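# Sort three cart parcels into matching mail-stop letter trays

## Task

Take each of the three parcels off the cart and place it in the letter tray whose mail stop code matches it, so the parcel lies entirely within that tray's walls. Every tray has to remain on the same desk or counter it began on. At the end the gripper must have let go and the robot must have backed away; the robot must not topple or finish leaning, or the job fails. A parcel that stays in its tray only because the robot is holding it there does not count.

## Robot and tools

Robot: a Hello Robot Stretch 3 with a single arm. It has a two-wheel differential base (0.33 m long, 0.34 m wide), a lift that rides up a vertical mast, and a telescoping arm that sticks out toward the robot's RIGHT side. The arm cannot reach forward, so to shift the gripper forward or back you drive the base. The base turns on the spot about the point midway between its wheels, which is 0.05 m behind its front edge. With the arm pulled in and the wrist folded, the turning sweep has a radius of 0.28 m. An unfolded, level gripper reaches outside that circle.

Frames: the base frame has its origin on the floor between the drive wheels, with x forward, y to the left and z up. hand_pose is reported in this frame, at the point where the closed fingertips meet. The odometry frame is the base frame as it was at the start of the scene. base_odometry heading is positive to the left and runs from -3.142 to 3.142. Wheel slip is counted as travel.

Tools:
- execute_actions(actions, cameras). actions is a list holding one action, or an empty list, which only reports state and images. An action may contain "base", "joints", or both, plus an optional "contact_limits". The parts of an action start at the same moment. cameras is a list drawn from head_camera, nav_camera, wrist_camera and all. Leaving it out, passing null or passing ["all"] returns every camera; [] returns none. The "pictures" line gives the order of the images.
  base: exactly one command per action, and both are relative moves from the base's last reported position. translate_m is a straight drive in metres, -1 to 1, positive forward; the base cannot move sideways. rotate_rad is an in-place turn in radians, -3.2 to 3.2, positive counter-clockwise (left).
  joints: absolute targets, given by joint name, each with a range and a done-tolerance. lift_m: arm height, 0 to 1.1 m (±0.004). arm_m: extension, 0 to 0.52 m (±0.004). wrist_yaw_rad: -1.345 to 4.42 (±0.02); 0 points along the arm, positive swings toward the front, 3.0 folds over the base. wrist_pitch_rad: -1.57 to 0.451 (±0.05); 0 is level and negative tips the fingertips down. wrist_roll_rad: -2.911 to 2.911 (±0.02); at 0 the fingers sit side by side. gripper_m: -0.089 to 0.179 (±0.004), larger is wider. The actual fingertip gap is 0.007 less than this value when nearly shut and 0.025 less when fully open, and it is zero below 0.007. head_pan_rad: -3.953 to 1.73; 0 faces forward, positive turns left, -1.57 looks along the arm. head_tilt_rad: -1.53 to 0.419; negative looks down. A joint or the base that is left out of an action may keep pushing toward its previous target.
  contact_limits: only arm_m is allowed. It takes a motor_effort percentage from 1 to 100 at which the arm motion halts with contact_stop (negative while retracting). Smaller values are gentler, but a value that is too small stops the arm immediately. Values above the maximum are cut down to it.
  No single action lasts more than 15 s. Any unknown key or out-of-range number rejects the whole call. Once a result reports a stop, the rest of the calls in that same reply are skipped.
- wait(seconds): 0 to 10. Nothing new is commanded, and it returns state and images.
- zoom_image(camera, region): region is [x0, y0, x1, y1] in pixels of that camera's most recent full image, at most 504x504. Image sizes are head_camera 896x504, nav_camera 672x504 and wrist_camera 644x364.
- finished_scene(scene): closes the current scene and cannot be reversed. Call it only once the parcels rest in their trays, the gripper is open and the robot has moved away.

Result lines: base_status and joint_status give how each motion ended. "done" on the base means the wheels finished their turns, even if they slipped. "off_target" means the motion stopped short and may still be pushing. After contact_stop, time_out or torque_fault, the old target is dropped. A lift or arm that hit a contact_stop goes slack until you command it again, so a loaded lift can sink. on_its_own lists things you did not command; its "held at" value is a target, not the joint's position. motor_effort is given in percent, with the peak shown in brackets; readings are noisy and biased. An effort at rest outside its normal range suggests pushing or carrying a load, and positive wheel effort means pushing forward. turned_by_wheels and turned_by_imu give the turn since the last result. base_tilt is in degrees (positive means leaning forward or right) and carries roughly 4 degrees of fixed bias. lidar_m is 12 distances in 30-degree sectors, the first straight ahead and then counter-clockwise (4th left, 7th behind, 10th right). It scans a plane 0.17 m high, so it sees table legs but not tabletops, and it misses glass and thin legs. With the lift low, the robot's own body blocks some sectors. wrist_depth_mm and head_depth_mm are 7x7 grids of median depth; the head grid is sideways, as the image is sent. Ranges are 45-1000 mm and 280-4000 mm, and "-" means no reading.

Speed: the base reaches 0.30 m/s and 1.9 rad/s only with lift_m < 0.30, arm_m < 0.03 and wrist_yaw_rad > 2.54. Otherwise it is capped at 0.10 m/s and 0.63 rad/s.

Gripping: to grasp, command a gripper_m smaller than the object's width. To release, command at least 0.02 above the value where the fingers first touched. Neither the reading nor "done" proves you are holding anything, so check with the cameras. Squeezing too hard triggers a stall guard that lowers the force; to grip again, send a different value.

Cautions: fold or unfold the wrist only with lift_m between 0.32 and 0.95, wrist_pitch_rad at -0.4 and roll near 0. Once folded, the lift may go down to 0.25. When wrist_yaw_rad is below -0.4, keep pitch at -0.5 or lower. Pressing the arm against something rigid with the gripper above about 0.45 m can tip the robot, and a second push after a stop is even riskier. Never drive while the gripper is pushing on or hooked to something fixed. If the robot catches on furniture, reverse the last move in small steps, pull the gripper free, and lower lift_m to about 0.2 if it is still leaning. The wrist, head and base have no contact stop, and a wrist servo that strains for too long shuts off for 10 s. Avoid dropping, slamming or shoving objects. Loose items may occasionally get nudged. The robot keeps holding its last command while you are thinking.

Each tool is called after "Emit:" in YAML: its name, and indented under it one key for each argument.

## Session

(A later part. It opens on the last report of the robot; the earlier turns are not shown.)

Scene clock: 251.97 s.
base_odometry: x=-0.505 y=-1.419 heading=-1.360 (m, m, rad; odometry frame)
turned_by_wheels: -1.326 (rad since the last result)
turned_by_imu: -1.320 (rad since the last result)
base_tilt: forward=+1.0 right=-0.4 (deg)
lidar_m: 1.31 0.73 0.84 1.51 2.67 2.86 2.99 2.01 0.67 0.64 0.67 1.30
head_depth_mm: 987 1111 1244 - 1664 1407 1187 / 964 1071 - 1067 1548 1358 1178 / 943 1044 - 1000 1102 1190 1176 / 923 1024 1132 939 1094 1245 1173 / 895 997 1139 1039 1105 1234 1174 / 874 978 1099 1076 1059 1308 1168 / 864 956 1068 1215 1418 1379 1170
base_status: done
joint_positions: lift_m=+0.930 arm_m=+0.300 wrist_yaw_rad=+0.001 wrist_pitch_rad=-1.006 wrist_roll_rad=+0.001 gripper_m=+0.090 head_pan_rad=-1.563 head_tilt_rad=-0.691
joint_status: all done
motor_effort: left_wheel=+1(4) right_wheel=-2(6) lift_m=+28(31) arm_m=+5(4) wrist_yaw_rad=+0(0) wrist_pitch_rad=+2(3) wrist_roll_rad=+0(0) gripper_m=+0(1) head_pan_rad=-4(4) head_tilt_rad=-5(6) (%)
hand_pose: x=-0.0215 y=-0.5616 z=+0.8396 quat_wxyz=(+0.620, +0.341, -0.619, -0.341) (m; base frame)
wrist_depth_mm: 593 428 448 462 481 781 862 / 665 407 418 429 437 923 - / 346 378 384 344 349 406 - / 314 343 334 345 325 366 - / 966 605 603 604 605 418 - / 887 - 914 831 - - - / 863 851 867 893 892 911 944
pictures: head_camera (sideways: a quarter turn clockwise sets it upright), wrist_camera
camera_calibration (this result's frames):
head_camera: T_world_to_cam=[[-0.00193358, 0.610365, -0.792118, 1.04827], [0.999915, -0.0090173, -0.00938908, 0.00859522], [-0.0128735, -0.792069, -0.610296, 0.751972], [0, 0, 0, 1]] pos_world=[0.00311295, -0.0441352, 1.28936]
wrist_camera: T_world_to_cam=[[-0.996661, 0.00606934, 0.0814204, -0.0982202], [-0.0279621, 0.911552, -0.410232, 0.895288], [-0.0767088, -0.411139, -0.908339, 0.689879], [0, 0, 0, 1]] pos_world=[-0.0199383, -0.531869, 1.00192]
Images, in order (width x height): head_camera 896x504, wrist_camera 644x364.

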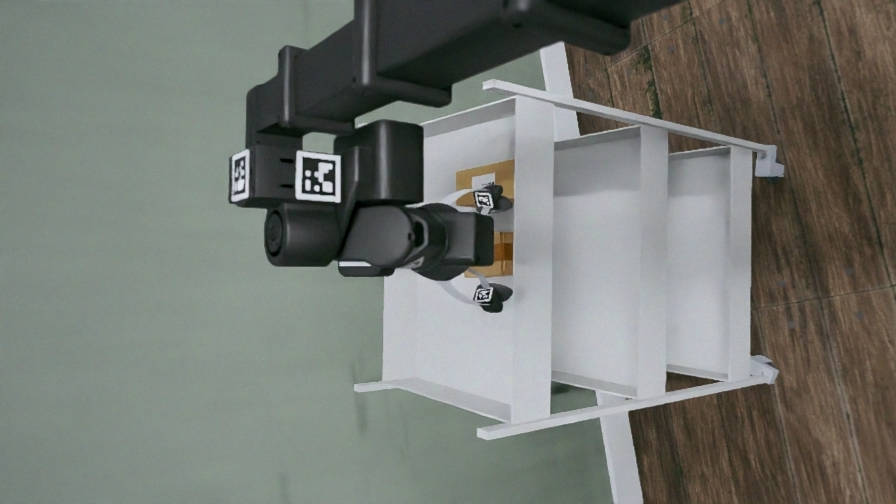

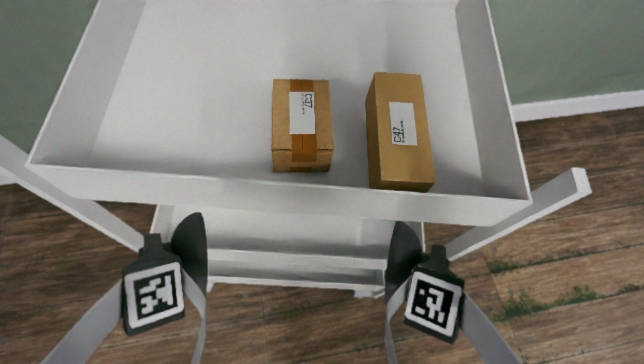

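Emit:
execute_actions:
  actions:
    - {"joints":{"arm_m":0.473,"lift_m":0.86}}
  cameras: ["wrist_camera"]

Scene clock: 261.23 s.
base_odometry: x=-0.505 y=-1.419 heading=-1.360 (m, m, rad; odometry frame)
turned_by_wheels: +0.000 (rad since the last result)
turned_by_imu: +0.000 (rad since the last result)
base_tilt: forward=+0.8 right=-0.3 (deg)
lidar_m: 1.31 0.73 0.84 1.51 2.67 2.86 2.99 2.01 0.67 0.65 0.67 1.30
head_depth_mm: 988 1120 1273 1474 - - 1158 / 967 1076 1211 - 1068 1363 1179 / 945 1045 - 1046 1096 1198 1184 / 916 1024 1126 934 1094 1241 1173 / 902 1000 1131 1035 1090 1235 1176 / 879 977 1097 1076 1060 1309 1176 / 857 956 1066 1209 1412 1384 1166
base_status: not commanded
joint_positions: lift_m=+0.860 arm_m=+0.473 wrist_yaw_rad=+0.001 wrist_pitch_rad=-1.006 wrist_roll_rad=+0.001 gripper_m=+0.090 head_pan_rad=-1.563 head_tilt_rad=-0.691
joint_status: all done
motor_effort: left_wheel=+1(1) right_wheel=-2(3) lift_m=+28(29) arm_m=+4(7) wrist_yaw_rad=-1(0) wrist_pitch_rad=+2(2) wrist_roll_rad=+0(0) gripper_m=+0(0) head_pan_rad=-4(4) head_tilt_rad=-6(6) (%)
hand_pose: x=-0.0215 y=-0.7344 z=+0.7695 quat_wxyz=(+0.619, +0.341, -0.619, -0.341) (m; base frame)
wrist_depth_mm: 293 336 333 331 328 322 613 / 304 321 330 337 348 344 765 / 287 298 307 315 323 325 922 / 273 281 285 294 300 306 276 / 258 264 266 225 235 284 251 / 244 - 246 212 - 267 238 / 233 233 233 202 225 254 234
pictures: wrist_camera
camera_calibration (this result's frames):
wrist_camera: T_world_to_cam=[[-0.996661, 0.00603224, 0.0814259, -0.0914996], [-0.0279377, 0.911876, -0.409515, 1.02375], [-0.0767206, -0.410422, -0.908662, 0.555942], [0, 0, 0, 1]] pos_world=[-0.0199407, -0.704809, 0.931854]
Images, in order (width x height): wrist_camera 644x364.

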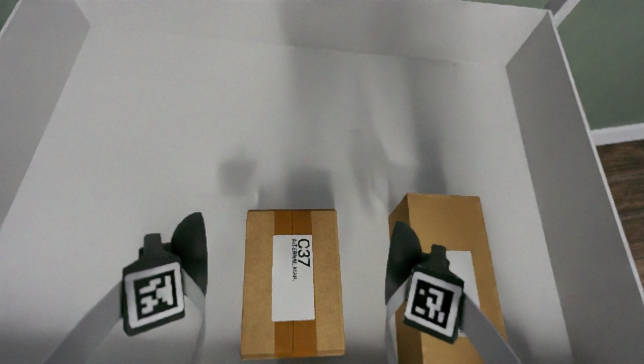

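Emit:
execute_actions:
  actions:
    - {"base":{"translate_m":0.005},"joints":{"lift_m":0.783}}
  cameras: ["wrist_camera"]

Scene clock: 271.77 s.
base_odometry: x=-0.504 y=-1.424 heading=-1.360 (m, m, rad; odometry frame)
turned_by_wheels: +0.000 (rad since the last result)
turned_by_imu: +0.000 (rad since the last result)
base_tilt: forward=+1.0 right=-0.5 (deg)
lidar_m: 1.30 0.72 0.84 1.50 2.67 2.86 3.00 2.01 0.67 0.65 0.67 1.30
head_depth_mm: 986 1115 1268 1492 1662 - - / 960 1086 1232 1386 - 1128 1177 / 938 1059 1167 926 1099 1213 1180 / 923 1020 1141 1005 1098 1243 1176 / 895 998 1136 1040 1098 1243 1181 / 876 977 1089 1047 1077 1315 1168 / 860 950 1067 1216 1408 1372 1172
base_status: done
joint_positions: lift_m=+0.783 arm_m=+0.473 wrist_yaw_rad=+0.001 wrist_pitch_rad=-1.006 wrist_roll_rad=+0.001 gripper_m=+0.090 head_pan_rad=-1.563 head_tilt_rad=-0.691
joint_status: all done
motor_effort: left_wheel=+1(4) right_wheel=-2(5) lift_m=+28(32) arm_m=+4(4) wrist_yaw_rad=+0(1) wrist_pitch_rad=+2(2) wrist_roll_rad=+0(0) gripper_m=+0(0) head_pan_rad=-4(5) head_tilt_rad=-5(5) (%)
hand_pose: x=-0.0215 y=-0.7344 z=+0.6925 quat_wxyz=(+0.619, +0.341, -0.619, -0.341) (m; base frame)
wrist_depth_mm: 242 249 256 264 271 279 257 / 224 231 236 243 251 257 253 / 209 214 220 225 232 238 240 / 196 201 200 156 213 163 221 / 184 189 147 146 197 152 207 / 174 - 137 136 - 143 146 / 167 167 130 129 175 135 136
pictures: wrist_camera
camera_calibration (this result's frames):
wrist_camera: T_world_to_cam=[[-0.996661, 0.00603247, 0.0814259, -0.0852297], [-0.0279375, 0.911876, -0.409515, 0.992221], [-0.0767206, -0.410422, -0.908662, 0.485974], [0, 0, 0, 1]] pos_world=[-0.0199407, -0.704813, 0.854856]
Images, in order (width x height): wrist_camera 644x364.

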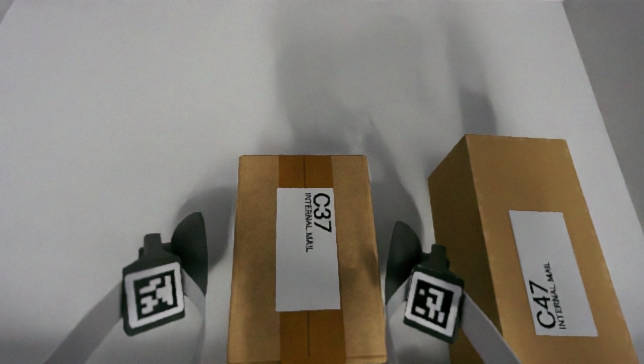

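Emit:
execute_actions:
  actions:
    - {"joints":{"gripper_m":0.027}}
  cameras: []

Emit:
execute_actions:
  actions:
    - {"joints":{"lift_m":0.89}}
  cameras: ["wrist_camera"]

Scene clock: 276.67 s.
base_odometry: x=-0.504 y=-1.424 heading=-1.360 (m, m, rad; odometry frame)
turned_by_wheels: +0.000 (rad since the last result)
turned_by_imu: +0.000 (rad since the last result)
base_tilt: forward=+1.0 right=-0.4 (deg)
lidar_m: 1.31 0.72 0.83 1.49 2.68 2.86 3.00 2.01 0.67 0.64 0.67 1.30
head_depth_mm: 989 1110 1277 1492 1662 - - / 965 1085 1228 1388 - 1131 1177 / 938 1055 1166 925 1102 1221 1176 / 914 1022 1142 1021 1095 1244 1189 / 898 998 1126 1039 1100 1243 1176 / 878 972 1089 1049 1072 1311 1169 / 861 951 1067 1221 1404 1377 1168
base_status: not commanded
joint_positions: lift_m=+0.783 arm_m=+0.473 wrist_yaw_rad=+0.001 wrist_pitch_rad=-1.009 wrist_roll_rad=+0.001 gripper_m=+0.028 head_pan_rad=-1.563 head_tilt_rad=-0.691
joint_status: all done
motor_effort: left_wheel=+1(1) right_wheel=-2(2) lift_m=+28(28) arm_m=+4(4) wrist_yaw_rad=+0(0) wrist_pitch_rad=+3(3) wrist_roll_rad=+0(0) gripper_m=-18(90) head_pan_rad=-4(4) head_tilt_rad=-6(5) (%)
hand_pose: x=-0.0215 y=-0.7338 z=+0.6923 quat_wxyz=(+0.619, +0.342, -0.619, -0.342) (m; base frame)
wrist_depth_mm: 240 246 254 262 270 277 256 / 225 229 236 242 247 257 254 / 210 214 220 226 230 238 238 / 196 200 154 153 212 161 220 / 185 188 141 142 199 152 206 / 174 177 132 134 176 143 145 / 166 166 126 126 175 135 136
pictures: none
No camera images: the call's "cameras" was empty. Leave "cameras" out to get every camera's image.

Scene clock: 278.47 s.
base_odometry: x=-0.504 y=-1.424 heading=-1.360 (m, m, rad; odometry frame)
turned_by_wheels: +0.000 (rad since the last result)
turned_by_imu: +0.000 (rad since the last result)
base_tilt: forward=+0.9 right=-0.4 (deg)
lidar_m: 1.31 0.72 0.84 1.49 2.68 2.87 3.00 2.01 0.67 0.65 0.67 1.30
head_depth_mm: 987 1117 1266 1441 - 1360 1187 / 964 1076 1196 983 1093 1360 1178 / 937 1034 1258 1047 1105 1206 1177 / 922 1022 - 933 1096 1240 1168 / 897 996 1125 1036 1089 1242 1175 / 878 972 1090 1045 1067 1316 1170 / 855 954 1068 1218 1429 1365 1170
base_status: not commanded
joint_positions: lift_m=+0.890 arm_m=+0.473 wrist_yaw_rad=+0.001 wrist_pitch_rad=-1.010 wrist_roll_rad=+0.001 gripper_m=+0.028 head_pan_rad=-1.563 head_tilt_rad=-0.691
joint_status: all done
motor_effort: left_wheel=+1(1) right_wheel=-2(3) lift_m=+41(45) arm_m=+4(4) wrist_yaw_rad=+0(0) wrist_pitch_rad=+3(3) wrist_roll_rad=+0(0) gripper_m=-18(17) head_pan_rad=-5(4) head_tilt_rad=-6(6) (%)
hand_pose: x=-0.0215 y=-0.7335 z=+0.7986 quat_wxyz=(+0.619, +0.342, -0.619, -0.343) (m; base frame)
wrist_depth_mm: 368 343 337 344 352 533 616 / 312 354 362 371 377 371 785 / 301 328 338 347 356 354 - / 300 309 153 152 330 338 - / 282 290 141 142 262 312 - / 269 271 132 134 243 295 274 / 254 261 125 126 227 281 259
pictures: wrist_camera
camera_calibration (this result's frames):
wrist_camera: T_world_to_cam=[[-0.996661, 0.00570782, 0.0814521, -0.0941326], [-0.0279383, 0.913503, -0.405871, 1.03311], [-0.0767234, -0.406792, -0.910293, 0.586705], [0, 0, 0, 1]] pos_world=[-0.019941, -0.704547, 0.961051]
Images, in order (width x height): wrist_camera 644x364.

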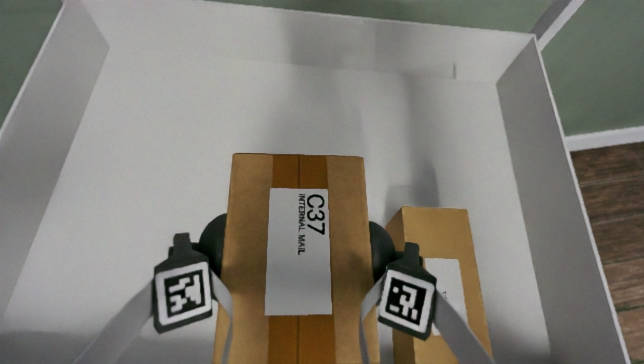

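Emit:
execute_actions:
  actions:
    - {"base":{"rotate_rad":1.505},"joints":{"lift_m":1.1,"arm_m":0.1,"wrist_pitch_rad":-0.7}}
  cameras: ["wrist_camera"]

Emit:
execute_actions:
  actions:
    - {"base":{"translate_m":1.0},"joints":{"arm_m":0.05,"head_pan_rad":-0.9,"head_tilt_rad":-0.5}}
  cameras: ["head_camera","nav_camera"]

Scene clock: 291.87 s.
base_odometry: x=-0.504 y=-1.424 heading=+0.145 (m, m, rad; odometry frame)
turned_by_wheels: +1.505 (rad since the last result)
turned_by_imu: +1.499 (rad since the last result)
base_tilt: forward=+1.0 right=-0.4 (deg)
lidar_m: 1.33 2.51 2.75 2.99 2.24 0.67 0.65 0.66 1.25 1.31 0.72 0.80
head_depth_mm: - - 1668 1808 1701 1393 1178 / - - 1592 1800 1687 1393 1185 / - - - 1758 1684 1383 1174 / 1138 - - 1604 1683 1380 1180 / 1095 1225 1362 1594 1669 1380 1184 / 1065 1178 1321 1515 1647 1374 1173 / 1033 1153 1280 1408 1250 1099 1172
base_status: done
joint_positions: lift_m=+1.100 arm_m=+0.100 wrist_yaw_rad=+0.001 wrist_pitch_rad=-0.723 wrist_roll_rad=+0.001 gripper_m=+0.028 head_pan_rad=-1.563 head_tilt_rad=-0.692
joint_status: all done
motor_effort: left_wheel=-2(4) right_wheel=+3(8) lift_m=+41(42) arm_m=-5(6) wrist_yaw_rad=+0(0) wrist_pitch_rad=+8(9) wrist_roll_rad=+0(0) gripper_m=-17(18) head_pan_rad=-4(4) head_tilt_rad=-5(5) (%)
hand_pose: x=-0.0215 y=-0.4214 z=+1.0508 quat_wxyz=(+0.661, +0.250, -0.661, -0.250) (m; base frame)
wrist_depth_mm: 577 871 954 - - - 904 / 532 952 - - - - 918 / 498 - - - - - 924 / 497 919 154 152 - - 936 / 533 809 141 142 - - - / 622 687 132 134 - - - / 748 - 125 126 - - -
pictures: wrist_camera
camera_calibration (this result's frames):
wrist_camera: T_world_to_cam=[[-0.996681, 0.028289, 0.0763368, -0.10149], [-0.0280347, 0.761066, -0.648068, 1.04072], [-0.0764305, -0.648057, -0.757747, 0.681269], [0, 0, 0, 1]] pos_world=[-0.0199074, -0.347686, 1.19844]
Images, in order (width x height): wrist_camera 644x364.

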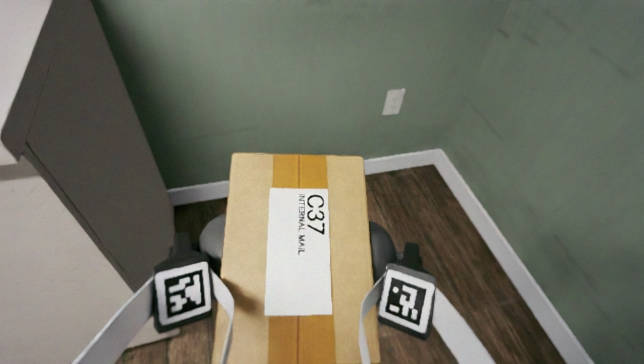

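Scene clock: 303.37 s.
base_odometry: x=+0.486 y=-1.280 heading=+0.145 (m, m, rad; odometry frame)
turned_by_wheels: +0.000 (rad since the last result)
turned_by_imu: +0.001 (rad since the last result)
base_tilt: forward=+1.0 right=-0.3 (deg)
lidar_m: 0.78 1.71 1.80 3.28 3.69 2.38 1.64 0.90 0.49 0.42 0.41 0.47
head_depth_mm: 813 874 943 887 622 479 520 / 840 901 979 884 621 496 549 / 867 941 1026 877 619 509 579 / 904 974 1063 875 616 527 615 / 941 1021 1096 822 616 568 656 / 973 1062 1151 864 614 602 704 / 1015 1109 1212 843 614 643 754
base_status: done
joint_positions: lift_m=+1.100 arm_m=+0.050 wrist_yaw_rad=+0.001 wrist_pitch_rad=-0.723 wrist_roll_rad=+0.001 gripper_m=+0.028 head_pan_rad=-0.907 head_tilt_rad=-0.507
joint_status: all done
motor_effort: left_wheel=-2(3) right_wheel=+3(7) lift_m=+41(41) arm_m=-5(3) wrist_yaw_rad=+0(0) wrist_pitch_rad=+8(8) wrist_roll_rad=+0(0) gripper_m=-17(18) head_pan_rad=+4(50) head_tilt_rad=+5(25) (%)
hand_pose: x=-0.0215 y=-0.3714 z=+1.0508 quat_wxyz=(+0.661, +0.250, -0.661, -0.250) (m; base frame)
wrist_depth_mm: 535 555 583 564 606 675 - / 450 470 488 478 495 553 578 / 397 401 416 416 436 461 488 / 348 357 154 152 387 399 416 / 310 318 141 142 352 370 538 / 282 289 132 134 468 626 - / 260 349 125 126 746 - -
pictures: head_camera (sideways: a quarter turn clockwise sets it upright), nav_camera (sideways: a quarter turn counterclockwise sets it upright)
camera_calibration (this result's frames):
head_camera: T_world_to_cam=[[-0.278188, 0.360302, -0.89039, 1.17809], [0.798826, 0.601531, -0.00616735, 0.0056294], [0.533375, -0.712982, -0.455157, 0.546795], [0, 0, 0, 1]] pos_world=[0.0315889, -0.0380013, 1.29788]
nav_camera: T_world_to_cam=[[0.312502, -0.38885, 0.866682, -1.08715], [-0.772803, -0.634617, -0.0060784, 0.0676693], [0.552375, -0.667875, -0.498823, 0.602847], [0, 0, 0, 1]] pos_world=[0.0590355, 0.022831, 1.24334]
Images, in order (width x height): head_camera 896x504, nav_camera 672x504.

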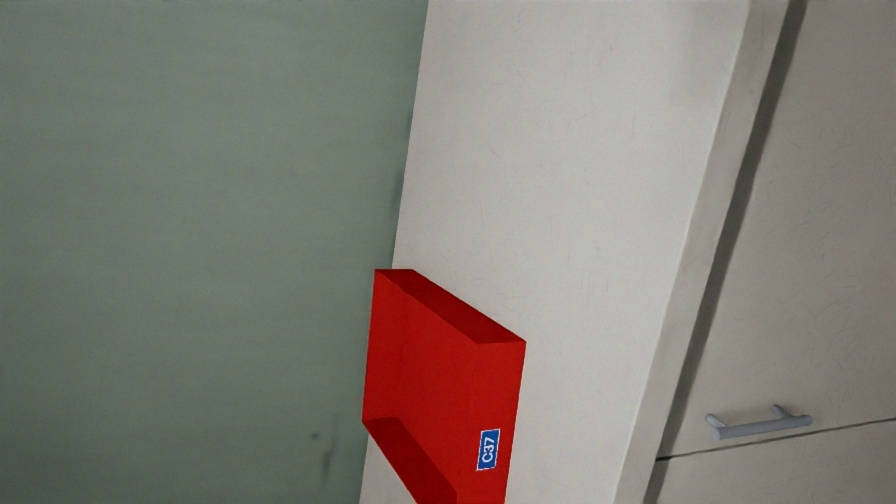

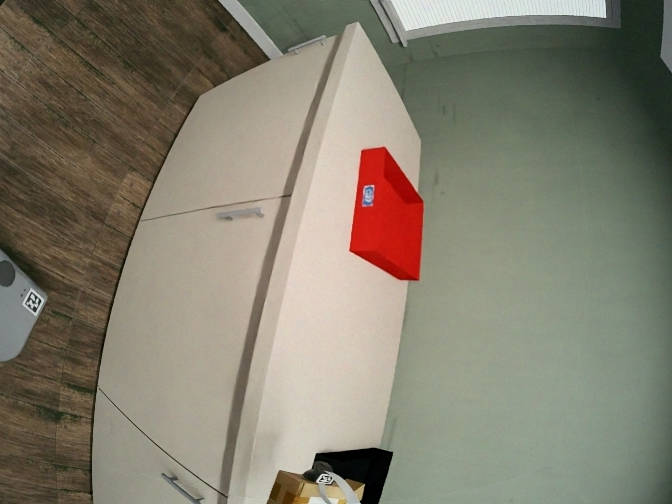

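Emit:
execute_actions:
  actions:
    - {"base":{"translate_m":0.15},"joints":{"arm_m":0.15}}
  cameras: []

Emit:
execute_actions:
  actions:
    - {"base":{"rotate_rad":0.745},"joints":{"arm_m":0.46,"head_pan_rad":-1.35,"head_tilt_rad":-0.45}}

Scene clock: 313.77 s.
base_odometry: x=+0.634 y=-1.258 heading=+0.145 (m, m, rad; odometry frame)
turned_by_wheels: +0.000 (rad since the last result)
turned_by_imu: +0.000 (rad since the last result)
base_tilt: forward=+1.2 right=-0.5 (deg)
lidar_m: 0.70 1.56 1.73 3.06 3.75 2.55 1.79 0.80 0.44 0.37 0.37 0.42
head_depth_mm: 778 836 902 884 622 480 426 / 812 870 943 884 621 480 482 / 838 902 983 871 617 478 509 / 871 937 1021 872 599 477 542 / 902 971 1065 865 610 493 567 / 936 1012 1118 813 612 526 617 / 975 1060 1163 866 614 563 662
base_status: done
joint_positions: lift_m=+1.100 arm_m=+0.150 wrist_yaw_rad=+0.001 wrist_pitch_rad=-0.723 wrist_roll_rad=+0.001 gripper_m=+0.028 head_pan_rad=-0.907 head_tilt_rad=-0.507
joint_status: all done
motor_effort: left_wheel=-2(2) right_wheel=+3(7) lift_m=+41(41) arm_m=+4(0) wrist_yaw_rad=+0(0) wrist_pitch_rad=+8(8) wrist_roll_rad=+0(0) gripper_m=-18(17) head_pan_rad=+4(4) head_tilt_rad=+4(5) (%)
hand_pose: x=-0.0215 y=-0.4708 z=+1.0508 quat_wxyz=(+0.661, +0.250, -0.661, -0.250) (m; base frame)
wrist_depth_mm: 521 554 572 558 558 625 702 / 456 460 483 494 470 494 567 / 395 403 419 424 431 436 420 / 345 356 155 152 361 383 396 / 310 318 140 142 348 356 365 / 281 285 132 133 313 316 320 / 258 260 125 126 271 287 291
pictures: none
No camera images: the call's "cameras" was empty. Leave "cameras" out to get every camera's image.

Scene clock: 317.27 s.
base_odometry: x=+0.634 y=-1.258 heading=+0.890 (m, m, rad; odometry frame)
turned_by_wheels: +0.745 (rad since the last result)
turned_by_imu: +0.741 (rad since the last result)
base_tilt: forward=+1.1 right=-0.2 (deg)
lidar_m: 1.59 1.73 3.31 3.21 1.80 1.79 0.58 0.39 0.37 0.38 0.49 1.56
head_depth_mm: 847 894 962 862 640 505 430 / 907 971 1040 864 607 504 479 / 974 1046 1111 922 628 504 538 / 1054 1120 1216 980 654 541 605 / 1139 1229 1337 979 664 604 691 / 1239 1343 1476 977 660 700 802 / 1364 1499 1642 1705 720 812 963
base_status: done
joint_positions: lift_m=+1.100 arm_m=+0.460 wrist_yaw_rad=+0.001 wrist_pitch_rad=-0.723 wrist_roll_rad=+0.001 gripper_m=+0.028 head_pan_rad=-1.343 head_tilt_rad=-0.458
joint_status: all done
motor_effort: left_wheel=-1(4) right_wheel=+2(8) lift_m=+41(41) arm_m=+4(5) wrist_yaw_rad=+0(0) wrist_pitch_rad=+8(8) wrist_roll_rad=+0(0) gripper_m=-17(18) head_pan_rad=-3(42) head_tilt_rad=+5(14) (%)
hand_pose: x=-0.0215 y=-0.7808 z=+1.0509 quat_wxyz=(+0.661, +0.250, -0.661, -0.250) (m; base frame)
wrist_depth_mm: 641 528 460 392 348 310 284 / 454 463 503 442 387 341 309 / 391 403 417 459 432 379 336 / 348 353 154 152 386 408 369 / 309 313 141 143 315 341 386 / 280 272 131 133 307 305 323 / 255 252 125 126 267 275 291
pictures: head_camera (sideways: a quarter turn clockwise sets it upright), nav_camera (sideways: a quarter turn counterclockwise sets it upright), wrist_camera
camera_calibration (this result's frames):
head_camera: T_world_to_cam=[[-0.0899194, 0.400493, -0.911877, 1.20498], [0.978188, 0.207654, -0.00525756, 0.00335121], [0.187249, -0.89246, -0.410429, 0.490703], [0, 0, 0, 1]] pos_world=[0.0131891, -0.0453481, 1.30021]
nav_camera: T_world_to_cam=[[0.109221, -0.441954, 0.890364, -1.1168], [-0.968446, -0.249176, -0.00488465, 0.0673089], [0.224016, -0.861736, -0.455224, 0.548119], [0, 0, 0, 1]] pos_world=[0.0643764, -0.00446931, 1.24421]
wrist_camera: T_world_to_cam=[[-0.996679, 0.0283258, 0.0763392, -0.0913038], [-0.0280096, 0.761056, -0.648082, 1.31426], [-0.0764558, -0.648068, -0.757735, 0.448332], [0, 0, 0, 1]] pos_world=[-0.019911, -0.707091, 1.19844]
Images, in order (width x height): head_camera 896x504, nav_camera 672x504, wrist_camera 644x364.

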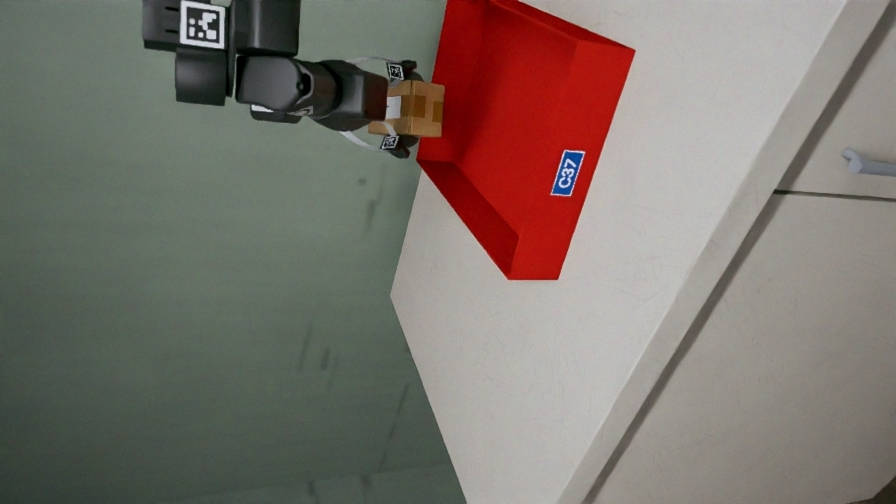

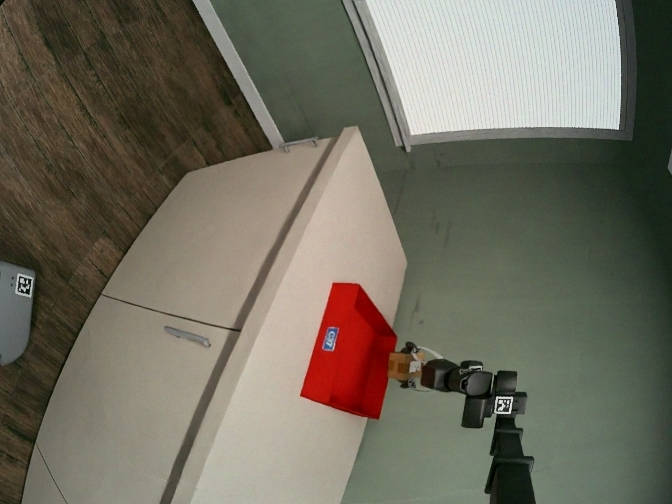

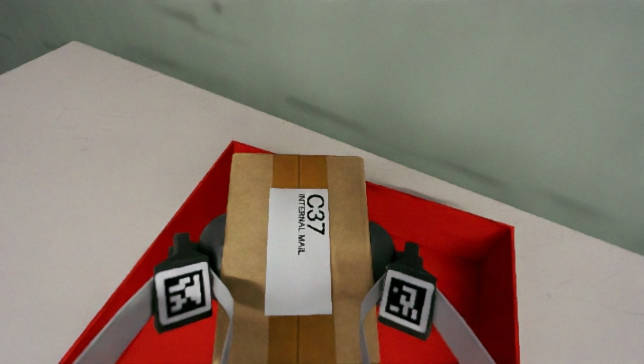

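Emit:
execute_actions:
  actions:
    - {"joints":{"lift_m":1.036,"wrist_pitch_rad":-1.0}}
  cameras: ["head_camera","wrist_camera"]

Scene clock: 320.77 s.
base_odometry: x=+0.634 y=-1.258 heading=+0.890 (m, m, rad; odometry frame)
turned_by_wheels: +0.000 (rad since the last result)
turned_by_imu: +0.000 (rad since the last result)
base_tilt: forward=+1.0 right=-0.3 (deg)
lidar_m: 1.60 1.73 3.31 3.23 1.80 1.79 0.57 0.39 0.37 0.38 0.49 1.56
head_depth_mm: 853 897 - 880 644 504 430 / 909 964 1053 862 605 504 478 / 974 1038 1107 937 627 503 539 / 1056 1124 1208 981 654 541 605 / 1133 1223 1336 973 662 608 689 / 1244 1341 1471 968 661 697 803 / 1371 1500 1641 1708 723 813 965
base_status: not commanded
joint_positions: lift_m=+1.036 arm_m=+0.460 wrist_yaw_rad=+0.001 wrist_pitch_rad=-1.010 wrist_roll_rad=+0.001 gripper_m=+0.028 head_pan_rad=-1.343 head_tilt_rad=-0.458
joint_status: all done
motor_effort: left_wheel=-1(1) right_wheel=+2(2) lift_m=+29(40) arm_m=+4(4) wrist_yaw_rad=+0(0) wrist_pitch_rad=+3(8) wrist_roll_rad=+0(0) gripper_m=-17(17) head_pan_rad=-4(4) head_tilt_rad=+5(5) (%)
hand_pose: x=-0.0215 y=-0.7206 z=+0.9451 quat_wxyz=(+0.619, +0.342, -0.619, -0.342) (m; base frame)
wrist_depth_mm: 247 199 254 261 244 221 307 / 169 208 239 247 252 250 229 / 171 212 222 227 232 238 211 / 183 202 153 152 217 222 191 / 185 190 141 142 204 205 175 / 176 180 132 133 195 193 162 / 168 170 125 126 178 180 151
pictures: head_camera (sideways: a quarter turn clockwise sets it upright), wrist_camera
camera_calibration (this result's frames):
head_camera: T_world_to_cam=[[-0.0899194, 0.400493, -0.911877, 1.20498], [0.978188, 0.207654, -0.00525756, 0.00335121], [0.187249, -0.89246, -0.410429, 0.490703], [0, 0, 0, 1]] pos_world=[0.0131891, -0.0453481, 1.30021]
wrist_camera: T_world_to_cam=[[-0.99666, 0.00577975, 0.0814538, -0.106092], [-0.0279143, 0.913286, -0.406361, 1.08112], [-0.0767393, -0.407278, -0.910075, 0.724727], [0, 0, 0, 1]] pos_world=[-0.0199435, -0.69159, 1.10752]
Images, in order (width x height): head_camera 896x504, wrist_camera 644x364.

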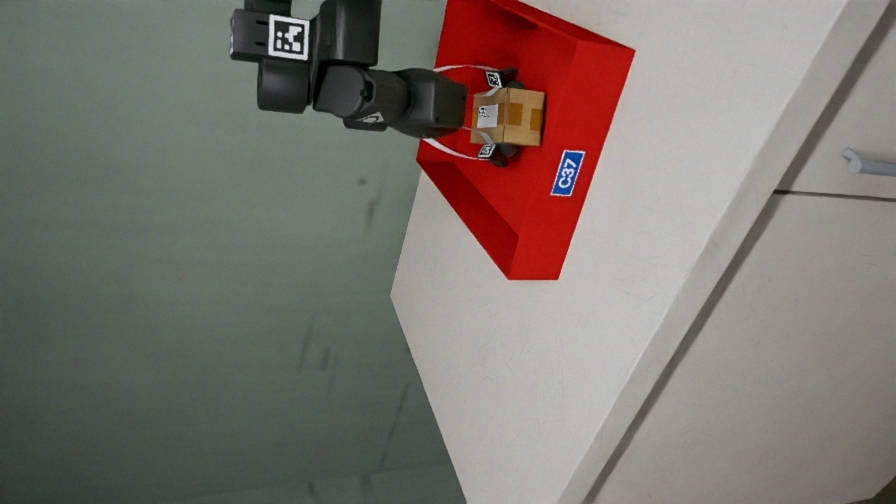

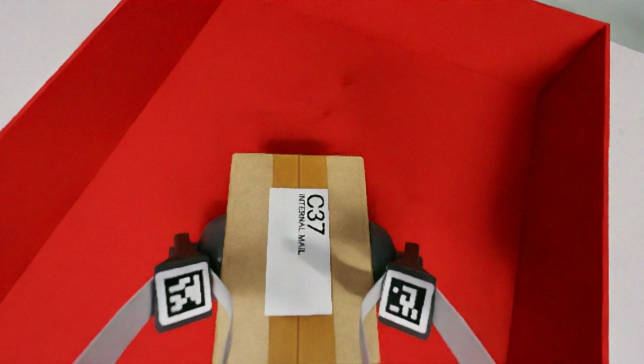

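Emit:
execute_actions:
  actions:
    - {"joints":{"gripper_m":0.095,"lift_m":1.032}}
  cameras: []

Emit:
execute_actions:
  actions:
    - {"joints":{"lift_m":1.1,"wrist_pitch_rad":-0.8}}
  cameras: ["head_camera"]

Emit:
execute_actions:
  actions:
    - {"base":{"rotate_rad":-0.841},"joints":{"arm_m":0.3}}
  cameras: []

Emit:
execute_actions:
  actions:
    - {"base":{"translate_m":-0.566},"joints":{"arm_m":0.1,"head_pan_rad":-1.57,"head_tilt_rad":-0.7}}
  cameras: []

Emit:
execute_actions:
  actions:
    - {"base":{"translate_m":-0.566},"joints":{"lift_m":0.93,"wrist_pitch_rad":-1.0}}
  cameras: []

Emit:
execute_actions:
  actions:
    - {"base":{"rotate_rad":-1.409},"joints":{"arm_m":0.40}}
  cameras: ["head_camera","wrist_camera"]

Scene clock: 341.97 s.
base_odometry: x=+0.634 y=-1.258 heading=+0.890 (m, m, rad; odometry frame)
turned_by_wheels: +0.000 (rad since the last result)
turned_by_imu: +0.000 (rad since the last result)
base_tilt: forward=+1.0 right=-0.3 (deg)
lidar_m: 1.60 1.73 3.33 3.23 1.80 1.79 0.58 0.39 0.37 0.38 0.49 1.56
head_depth_mm: 853 897 - 875 642 506 430 / 910 964 1048 751 605 505 478 / 975 1037 1111 934 627 504 539 / 1050 1129 1215 979 654 540 606 / 1135 1234 1329 976 663 605 689 / 1239 1353 1487 968 659 698 801 / 1360 1497 1645 1700 724 812 968
base_status: not commanded
joint_positions: lift_m=+1.032 arm_m=+0.460 wrist_yaw_rad=+0.001 wrist_pitch_rad=-1.010 wrist_roll_rad=+0.001 gripper_m=+0.095 head_pan_rad=-1.343 head_tilt_rad=-0.458
joint_status: all done
motor_effort: left_wheel=-2(1) right_wheel=+2(2) lift_m=+29(28) arm_m=+3(4) wrist_yaw_rad=-1(0) wrist_pitch_rad=+3(3) wrist_roll_rad=+0(0) gripper_m=+0(79) head_pan_rad=-4(4) head_tilt_rad=+5(4) (%)
hand_pose: x=-0.0215 y=-0.7206 z=+0.9411 quat_wxyz=(+0.619, +0.342, -0.619, -0.342) (m; base frame)
wrist_depth_mm: 243 195 251 258 243 221 216 / 166 206 234 240 245 248 217 / 170 209 217 223 228 232 198 / 182 198 196 154 214 215 180 / 181 187 143 144 201 201 166 / 173 - 135 135 184 188 154 / 166 166 127 129 174 174 144
pictures: none
No camera images: the call's "cameras" was empty. Leave "cameras" out to get every camera's image.

Scene clock: 343.43 s.
base_odometry: x=+0.634 y=-1.258 heading=+0.890 (m, m, rad; odometry frame)
turned_by_wheels: +0.000 (rad since the last result)
turned_by_imu: +0.000 (rad since the last result)
base_tilt: forward=+1.0 right=-0.2 (deg)
lidar_m: 1.60 1.73 3.30 3.23 1.80 1.79 0.57 0.39 0.37 0.38 0.49 1.56
head_depth_mm: 852 892 960 867 642 505 430 / 909 976 - 910 605 504 479 / 973 1042 1113 921 628 505 538 / 1042 1126 1214 976 653 540 604 / 1133 1226 1332 978 663 605 689 / 1235 1353 1478 968 663 696 803 / 1358 1490 1646 1714 725 810 961
base_status: not commanded
joint_positions: lift_m=+1.100 arm_m=+0.460 wrist_yaw_rad=+0.001 wrist_pitch_rad=-0.817 wrist_roll_rad=+0.001 gripper_m=+0.095 head_pan_rad=-1.343 head_tilt_rad=-0.458
joint_status: all done
motor_effort: left_wheel=-1(1) right_wheel=+3(2) lift_m=+40(43) arm_m=+4(4) wrist_yaw_rad=+0(1) wrist_pitch_rad=+6(7) wrist_roll_rad=+0(0) gripper_m=+0(0) head_pan_rad=-4(3) head_tilt_rad=+5(5) (%)
hand_pose: x=-0.0215 y=-0.7626 z=+1.0352 quat_wxyz=(+0.649, +0.281, -0.649, -0.281) (m; base frame)
wrist_depth_mm: 443 453 481 419 367 325 299 / 389 398 413 452 408 360 323 / 349 355 329 322 389 397 356 / 311 316 321 329 314 354 388 / 286 283 293 301 315 313 332 / 263 - 270 277 282 289 301 / 237 240 241 213 257 266 272
pictures: head_camera (sideways: a quarter turn clockwise sets it upright)
camera_calibration (this result's frames):
head_camera: T_world_to_cam=[[-0.0899195, 0.400493, -0.911877, 1.20498], [0.978188, 0.207654, -0.00525756, 0.00335121], [0.18725, -0.89246, -0.410429, 0.490703], [0, 0, 0, 1]] pos_world=[0.0131891, -0.0453481, 1.30021]
Images, in order (width x height): head_camera 896x504.

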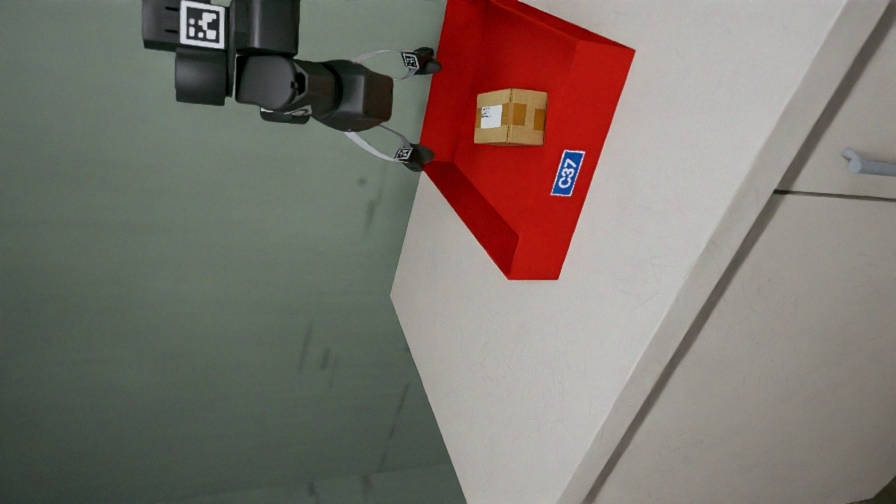

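Scene clock: 345.87 s.
base_odometry: x=+0.634 y=-1.258 heading=+0.049 (m, m, rad; odometry frame)
turned_by_wheels: -0.841 (rad since the last result)
turned_by_imu: -0.838 (rad since the last result)
base_tilt: forward=+0.9 right=-0.3 (deg)
lidar_m: 0.61 1.56 1.71 2.32 3.76 2.72 1.79 0.99 0.47 0.37 0.37 0.40
head_depth_mm: 875 - - 964 649 507 548 / 860 911 980 835 666 506 528 / 840 910 979 983 668 503 508 / 829 890 962 983 664 504 491 / 815 866 940 978 663 502 441 / 801 859 930 967 662 500 440 / 787 840 903 949 660 499 425
base_status: done
joint_positions: lift_m=+1.100 arm_m=+0.300 wrist_yaw_rad=+0.001 wrist_pitch_rad=-0.816 wrist_roll_rad=+0.001 gripper_m=+0.095 head_pan_rad=-1.343 head_tilt_rad=-0.458
joint_status: all done
motor_effort: left_wheel=+1(5) right_wheel=-2(10) lift_m=+40(41) arm_m=-5(5) wrist_yaw_rad=+0(0) wrist_pitch_rad=+5(6) wrist_roll_rad=+0(0) gripper_m=+0(1) head_pan_rad=-4(5) head_tilt_rad=+5(5) (%)
hand_pose: x=-0.0215 y=-0.6033 z=+1.0353 quat_wxyz=(+0.649, +0.281, -0.649, -0.281) (m; base frame)
wrist_depth_mm: 434 449 472 446 473 535 557 / 392 402 411 427 436 412 474 / 350 358 366 369 326 380 411 / 315 324 330 333 331 355 322 / 284 295 299 299 316 322 321 / 265 - 274 273 280 294 301 / 248 246 254 257 261 270 276
pictures: none
No camera images: the call's "cameras" was empty. Leave "cameras" out to get every camera's image.

Scene clock: 352.60 s.
base_odometry: x=+0.069 y=-1.286 heading=+0.049 (m, m, rad; odometry frame)
turned_by_wheels: +0.000 (rad since the last result)
turned_by_imu: -0.001 (rad since the last result)
base_tilt: forward=+1.1 right=-0.5 (deg)
lidar_m: 0.96 2.09 2.03 3.22 3.54 2.07 1.23 1.24 0.75 0.60 0.59 0.64
head_depth_mm: - - 1665 1898 1684 1400 1188 / - - 1537 1754 1695 1383 1185 / - - - 843 966 1293 1181 / 1074 - - 780 897 1088 1177 / 1030 1126 863 722 830 1001 1172 / 989 1100 857 681 774 919 1122 / 954 1056 854 647 725 852 1100
base_status: done
joint_positions: lift_m=+1.100 arm_m=+0.100 wrist_yaw_rad=+0.001 wrist_pitch_rad=-0.816 wrist_roll_rad=+0.001 gripper_m=+0.095 head_pan_rad=-1.563 head_tilt_rad=-0.691
joint_status: all done
motor_effort: left_wheel=+1(2) right_wheel=-2(8) lift_m=+40(40) arm_m=-5(7) wrist_yaw_rad=+0(0) wrist_pitch_rad=+6(5) wrist_roll_rad=+0(0) gripper_m=+0(0) head_pan_rad=-3(30) head_tilt_rad=-5(30) (%)
hand_pose: x=-0.0215 y=-0.4033 z=+1.0353 quat_wxyz=(+0.649, +0.281, -0.649, -0.281) (m; base frame)
wrist_depth_mm: 424 458 482 499 - - - / 390 402 419 429 446 - - / 347 356 378 419 556 - - / 328 398 467 553 - - - / 409 460 578 709 - - - / 491 - 740 - - - - / 593 801 - - - - -
pictures: none
No camera images: the call's "cameras" was empty. Leave "cameras" out to get every camera's image.

Scene clock: 359.37 s.
base_odometry: x=-0.496 y=-1.313 heading=+0.049 (m, m, rad; odometry frame)
turned_by_wheels: +0.000 (rad since the last result)
turned_by_imu: -0.002 (rad since the last result)
base_tilt: forward=+1.1 right=-0.3 (deg)
lidar_m: 1.32 2.43 2.65 3.24 2.80 1.41 0.67 0.68 1.25 1.41 0.81 0.88
head_depth_mm: 1411 1549 1647 - - 1371 1183 / 1371 1550 1778 - - 1350 1186 / 1309 1483 1684 1861 - 1332 1178 / 1263 1409 1593 1791 - 1319 1176 / 1216 1358 1525 1719 1679 1369 1166 / 1172 1280 1446 1653 1679 1377 1170 / 1131 1246 1389 1574 1616 1290 1166
base_status: done
joint_positions: lift_m=+0.930 arm_m=+0.100 wrist_yaw_rad=+0.001 wrist_pitch_rad=-1.006 wrist_roll_rad=+0.001 gripper_m=+0.095 head_pan_rad=-1.563 head_tilt_rad=-0.691
joint_status: all done
motor_effort: left_wheel=+1(3) right_wheel=-2(7) lift_m=+28(31) arm_m=-5(5) wrist_yaw_rad=+0(0) wrist_pitch_rad=+2(5) wrist_roll_rad=+0(0) gripper_m=+0(0) head_pan_rad=-4(5) head_tilt_rad=-5(6) (%)
hand_pose: x=-0.0215 y=-0.3620 z=+0.8396 quat_wxyz=(+0.619, +0.341, -0.619, -0.341) (m; base frame)
wrist_depth_mm: 552 - - - - - 916 / 579 - - - - - 946 / 648 893 - - - - - / 779 - - - - - - / 944 964 - - - - - / 886 - 913 933 947 - - / 836 851 886 892 873 922 818
pictures: none
No camera images: the call's "cameras" was empty. Leave "cameras" out to get every camera's image.

Scene clock: 362.80 s.
base_odometry: x=-0.496 y=-1.313 heading=-1.360 (m, m, rad; odometry frame)
turned_by_wheels: -1.409 (rad since the last result)
turned_by_imu: -1.403 (rad since the last result)
base_tilt: forward=+1.0 right=-0.3 (deg)
lidar_m: 1.40 0.81 0.95 1.70 2.62 2.76 2.90 2.11 1.28 0.67 0.70 1.37
head_depth_mm: 1037 1164 1289 - 1586 1396 1186 / 1009 1119 - 1524 1669 1395 1177 / 985 1071 1313 1377 1546 1319 1174 / 965 1066 - 964 1126 1269 1178 / 944 1047 1174 1043 1124 1266 1172 / 920 1023 1130 1034 1122 1237 1175 / 900 999 1115 1030 1104 1343 1161
base_status: done
joint_positions: lift_m=+0.930 arm_m=+0.400 wrist_yaw_rad=+0.001 wrist_pitch_rad=-1.006 wrist_roll_rad=+0.001 gripper_m=+0.095 head_pan_rad=-1.563 head_tilt_rad=-0.691
joint_status: all done
motor_effort: left_wheel=+1(4) right_wheel=-2(6) lift_m=+28(28) arm_m=+5(1) wrist_yaw_rad=+0(0) wrist_pitch_rad=+2(2) wrist_roll_rad=+0(0) gripper_m=+1(0) head_pan_rad=-4(4) head_tilt_rad=-6(6) (%)
hand_pose: x=-0.0215 y=-0.6614 z=+0.8396 quat_wxyz=(+0.619, +0.341, -0.619, -0.341) (m; base frame)
wrist_depth_mm: 417 430 438 448 672 761 814 / 394 401 414 429 784 940 - / 371 375 387 394 409 - - / 346 353 364 320 380 - - / 326 334 337 301 357 - - / 500 - 561 334 337 - - / 833 862 874 885 912 926 955
pictures: head_camera (sideways: a quarter turn clockwise sets it upright), wrist_camera
camera_calibration (this result's frames):
head_camera: T_world_to_cam=[[-0.00186489, 0.610423, -0.792074, 1.04821], [0.999914, -0.00912986, -0.0093903, 0.00859681], [-0.0129636, -0.792023, -0.610353, 0.752048], [0, 0, 0, 1]] pos_world=[0.00310795, -0.044134, 1.28936]
wrist_camera: T_world_to_cam=[[-0.99666, 0.00613218, 0.0814282, -0.0975873], [-0.0278741, 0.911735, -0.409832, 0.986111], [-0.0767542, -0.410733, -0.908519, 0.649181], [0, 0, 0, 1]] pos_world=[-0.0199471, -0.631834, 1.00188]
Images, in order (width x height): head_camera 896x504, wrist_camera 644x364.

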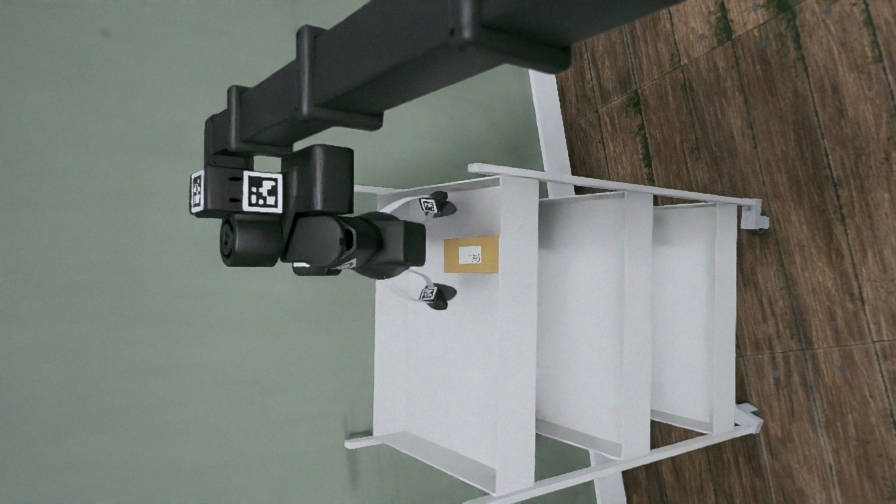

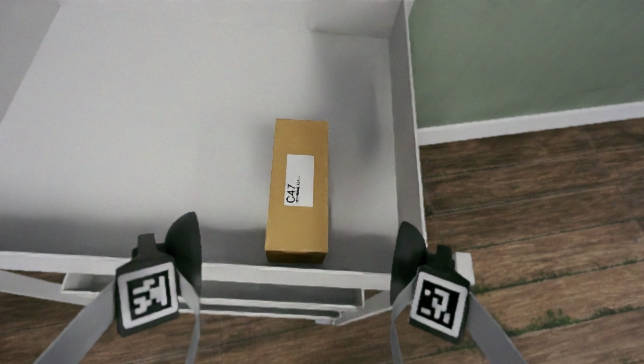

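Emit:
execute_actions:
  actions:
    - {"joints":{"arm_m":0.50,"lift_m":0.84,"gripper_m":0.085}}
  cameras: ["wrist_camera"]

Emit:
execute_actions:
  actions:
    - {"joints":{"lift_m":0.783}}
  cameras: ["wrist_camera"]

Scene clock: 372.03 s.
base_odometry: x=-0.496 y=-1.313 heading=-1.360 (m, m, rad; odometry frame)
turned_by_wheels: +0.000 (rad since the last result)
turned_by_imu: +0.000 (rad since the last result)
base_tilt: forward=+1.0 right=-0.2 (deg)
lidar_m: 1.40 0.81 0.95 1.70 2.62 2.76 2.90 2.10 1.28 0.67 0.70 1.36
head_depth_mm: 1035 1165 1337 1552 - - 1161 / 1010 1128 1266 - 1637 1367 1189 / 984 1104 - 1129 1543 1312 1175 / 962 1078 1168 939 1132 1272 1183 / 941 1049 1171 1035 1129 1273 1172 / 922 1025 1130 1036 1124 1241 1173 / 900 1003 1110 1036 1099 1341 1173
base_status: not commanded
joint_positions: lift_m=+0.840 arm_m=+0.500 wrist_yaw_rad=+0.001 wrist_pitch_rad=-1.007 wrist_roll_rad=+0.001 gripper_m=+0.085 head_pan_rad=-1.563 head_tilt_rad=-0.691
joint_status: all done
motor_effort: left_wheel=+1(1) right_wheel=-1(2) lift_m=+28(32) arm_m=+4(3) wrist_yaw_rad=+0(0) wrist_pitch_rad=+2(2) wrist_roll_rad=+0(0) gripper_m=-1(47) head_pan_rad=-5(4) head_tilt_rad=-5(5) (%)
hand_pose: x=-0.0215 y=-0.7613 z=+0.7495 quat_wxyz=(+0.619, +0.341, -0.619, -0.341) (m; base frame)
wrist_depth_mm: 311 315 322 327 319 616 652 / 289 298 305 315 314 740 818 / 271 276 283 290 295 969 - / 254 257 262 217 273 - - / 240 245 245 204 258 959 - / 225 232 231 192 - 880 910 / 218 216 216 181 228 830 870
pictures: wrist_camera
camera_calibration (this result's frames):
wrist_camera: T_world_to_cam=[[-0.99666, 0.00609252, 0.0814317, -0.0896749], [-0.0278734, 0.911939, -0.409377, 1.04009], [-0.076755, -0.41028, -0.908724, 0.526839], [0, 0, 0, 1]] pos_world=[-0.0199472, -0.731801, 0.911842]
Images, in order (width x height): wrist_camera 644x364.

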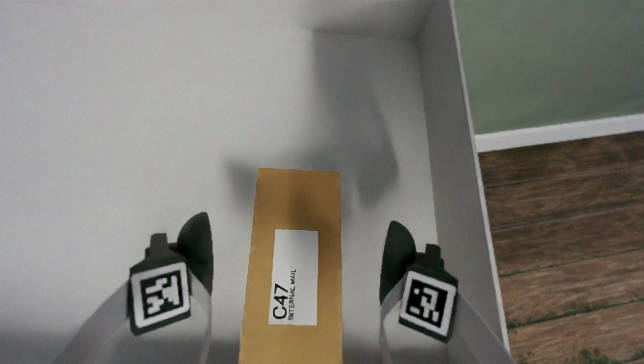

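Scene clock: 373.40 s.
base_odometry: x=-0.496 y=-1.313 heading=-1.360 (m, m, rad; odometry frame)
turned_by_wheels: +0.000 (rad since the last result)
turned_by_imu: +0.000 (rad since the last result)
base_tilt: forward=+1.0 right=-0.4 (deg)
lidar_m: 1.40 0.81 0.95 1.70 2.62 2.76 2.90 2.10 1.28 0.67 0.70 1.36
head_depth_mm: 1034 1168 1339 1562 1697 - - / 1010 1133 1287 1468 - 1356 1176 / 986 1104 1213 1007 1547 1317 1176 / 962 1073 1186 886 1128 1276 1178 / 946 1049 1181 1037 1126 1268 1173 / 923 1022 1136 1036 1119 1232 1170 / 895 998 1116 1031 1099 1335 1161
base_status: not commanded
joint_positions: lift_m=+0.783 arm_m=+0.500 wrist_yaw_rad=+0.001 wrist_pitch_rad=-1.007 wrist_roll_rad=+0.001 gripper_m=+0.085 head_pan_rad=-1.563 head_tilt_rad=-0.691
joint_status: all done
motor_effort: left_wheel=+1(1) right_wheel=-2(2) lift_m=+28(27) arm_m=+4(4) wrist_yaw_rad=+0(0) wrist_pitch_rad=+2(2) wrist_roll_rad=+0(0) gripper_m=+0(0) head_pan_rad=-3(4) head_tilt_rad=-5(5) (%)
hand_pose: x=-0.0215 y=-0.7613 z=+0.6925 quat_wxyz=(+0.619, +0.341, -0.619, -0.341) (m; base frame)
wrist_depth_mm: 242 247 255 267 269 236 672 / 226 229 236 243 250 213 822 / 210 215 215 165 231 184 - / 196 201 198 154 215 178 - / 185 189 144 144 204 175 906 / 174 178 135 135 - 172 865 / 166 167 127 128 178 159 137
pictures: wrist_camera
camera_calibration (this result's frames):
wrist_camera: T_world_to_cam=[[-0.99666, 0.00609264, 0.0814317, -0.085033], [-0.0278732, 0.911939, -0.409377, 1.01676], [-0.076755, -0.41028, -0.908724, 0.475038], [0, 0, 0, 1]] pos_world=[-0.0199472, -0.731803, 0.854839]
Images, in order (width x height): wrist_camera 644x364.

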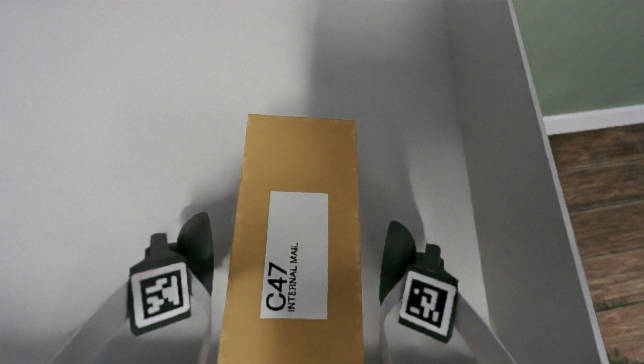

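Emit:
execute_actions:
  actions:
    - {"joints":{"gripper_m":0.018,"head_pan_rad":-3.1,"head_tilt_rad":-0.2}}
  cameras: []

Emit:
execute_actions:
  actions:
    - {"joints":{"lift_m":0.91}}
  cameras: ["wrist_camera","head_camera"]

Scene clock: 378.23 s.
base_odometry: x=-0.496 y=-1.313 heading=-1.360 (m, m, rad; odometry frame)
turned_by_wheels: +0.000 (rad since the last result)
turned_by_imu: +0.000 (rad since the last result)
base_tilt: forward=+1.1 right=-0.4 (deg)
lidar_m: 1.40 0.81 0.95 1.70 2.62 2.77 2.90 2.10 1.28 0.67 0.70 1.36
head_depth_mm: 2328 3379 3496 3648 3579 2319 1720 / 2216 3297 3449 3468 3302 2284 1721 / 2348 3252 3363 3429 3512 2301 1714 / 2232 3200 3252 3307 3493 2321 1696 / 2194 3123 3195 3311 3300 2268 1720 / 2553 3089 3117 3201 3313 2305 1695 / 2523 2998 3070 3174 3336 2290 1699
base_status: not commanded
joint_positions: lift_m=+0.783 arm_m=+0.500 wrist_yaw_rad=+0.001 wrist_pitch_rad=-1.011 wrist_roll_rad=+0.001 gripper_m=+0.019 head_pan_rad=-3.093 head_tilt_rad=-0.211
joint_status: all done
motor_effort: left_wheel=+1(1) right_wheel=-2(2) lift_m=+28(28) arm_m=+4(4) wrist_yaw_rad=+0(0) wrist_pitch_rad=+4(4) wrist_roll_rad=+0(0) gripper_m=-17(92) head_pan_rad=-4(52) head_tilt_rad=+7(43) (%)
hand_pose: x=-0.0215 y=-0.7604 z=+0.6920 quat_wxyz=(+0.619, +0.342, -0.619, -0.343) (m; base frame)
wrist_depth_mm: 240 245 253 261 266 223 659 / 224 231 234 240 247 200 831 / 208 213 215 161 229 183 - / 195 198 199 150 213 179 - / 184 187 141 140 202 176 895 / 174 177 130 132 191 172 828 / 166 166 125 125 176 168 137
pictures: none
No camera images: the call's "cameras" was empty. Leave "cameras" out to get every camera's image.

Scene clock: 380.23 s.
base_odometry: x=-0.496 y=-1.313 heading=-1.360 (m, m, rad; odometry frame)
turned_by_wheels: +0.000 (rad since the last result)
turned_by_imu: +0.000 (rad since the last result)
base_tilt: forward=+1.0 right=-0.3 (deg)
lidar_m: 1.40 0.81 0.95 1.70 2.62 2.76 2.90 2.10 1.28 0.67 0.70 1.36
head_depth_mm: 2354 3429 3523 3597 3614 2311 1852 / 2210 3351 3350 3548 3344 2316 1852 / 2357 3307 3403 3398 3466 2337 1755 / 2195 3206 3291 3353 3445 2288 1708 / 2238 3127 3236 3320 3371 2299 1702 / 2541 3051 3156 3229 3336 2278 1704 / 2499 3014 3080 3116 3231 2285 1699
base_status: not commanded
joint_positions: lift_m=+0.910 arm_m=+0.500 wrist_yaw_rad=+0.001 wrist_pitch_rad=-1.011 wrist_roll_rad=+0.001 gripper_m=+0.019 head_pan_rad=-3.093 head_tilt_rad=-0.211
joint_status: all done
motor_effort: left_wheel=+1(1) right_wheel=-2(2) lift_m=+42(41) arm_m=+4(5) wrist_yaw_rad=+0(0) wrist_pitch_rad=+4(4) wrist_roll_rad=+0(0) gripper_m=-17(17) head_pan_rad=-4(5) head_tilt_rad=+7(7) (%)
hand_pose: x=-0.0215 y=-0.7602 z=+0.8185 quat_wxyz=(+0.619, +0.343, -0.618, -0.343) (m; base frame)
wrist_depth_mm: 351 357 358 498 537 616 664 / 368 378 380 385 397 769 829 / 342 352 357 162 378 - - / 321 327 328 150 350 - - / 304 308 141 140 329 - - / 288 293 130 133 277 941 - / 272 277 125 125 289 914 912
pictures: head_camera (sideways: a quarter turn clockwise sets it upright), wrist_camera
camera_calibration (this result's frames):
head_camera: T_world_to_cam=[[0.175458, 0.00577541, -0.98447, 1.29817], [0.0295788, -0.999562, -0.000592235, 0.00306495], [-0.984042, -0.0290155, -0.175552, 0.192158], [0, 0, 0, 1]] pos_world=[-0.0387739, 0.0011417, 1.31175]
wrist_camera: T_world_to_cam=[[-0.99666, 0.00569333, 0.0814636, -0.0956272], [-0.0278741, 0.913938, -0.404897, 1.06515], [-0.0767579, -0.405815, -0.910726, 0.594994], [0, 0, 0, 1]] pos_world=[-0.0199474, -0.731474, 0.980941]
Images, in order (width x height): head_camera 896x504, wrist_camera 644x364.

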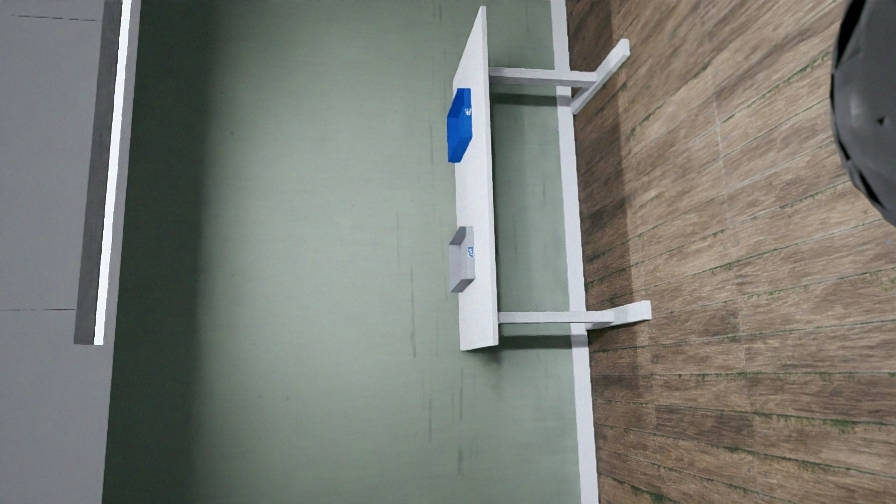

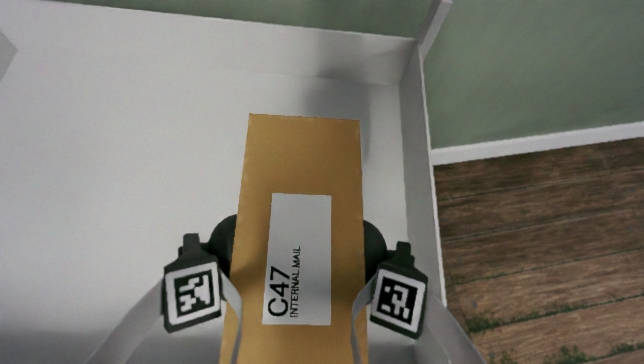

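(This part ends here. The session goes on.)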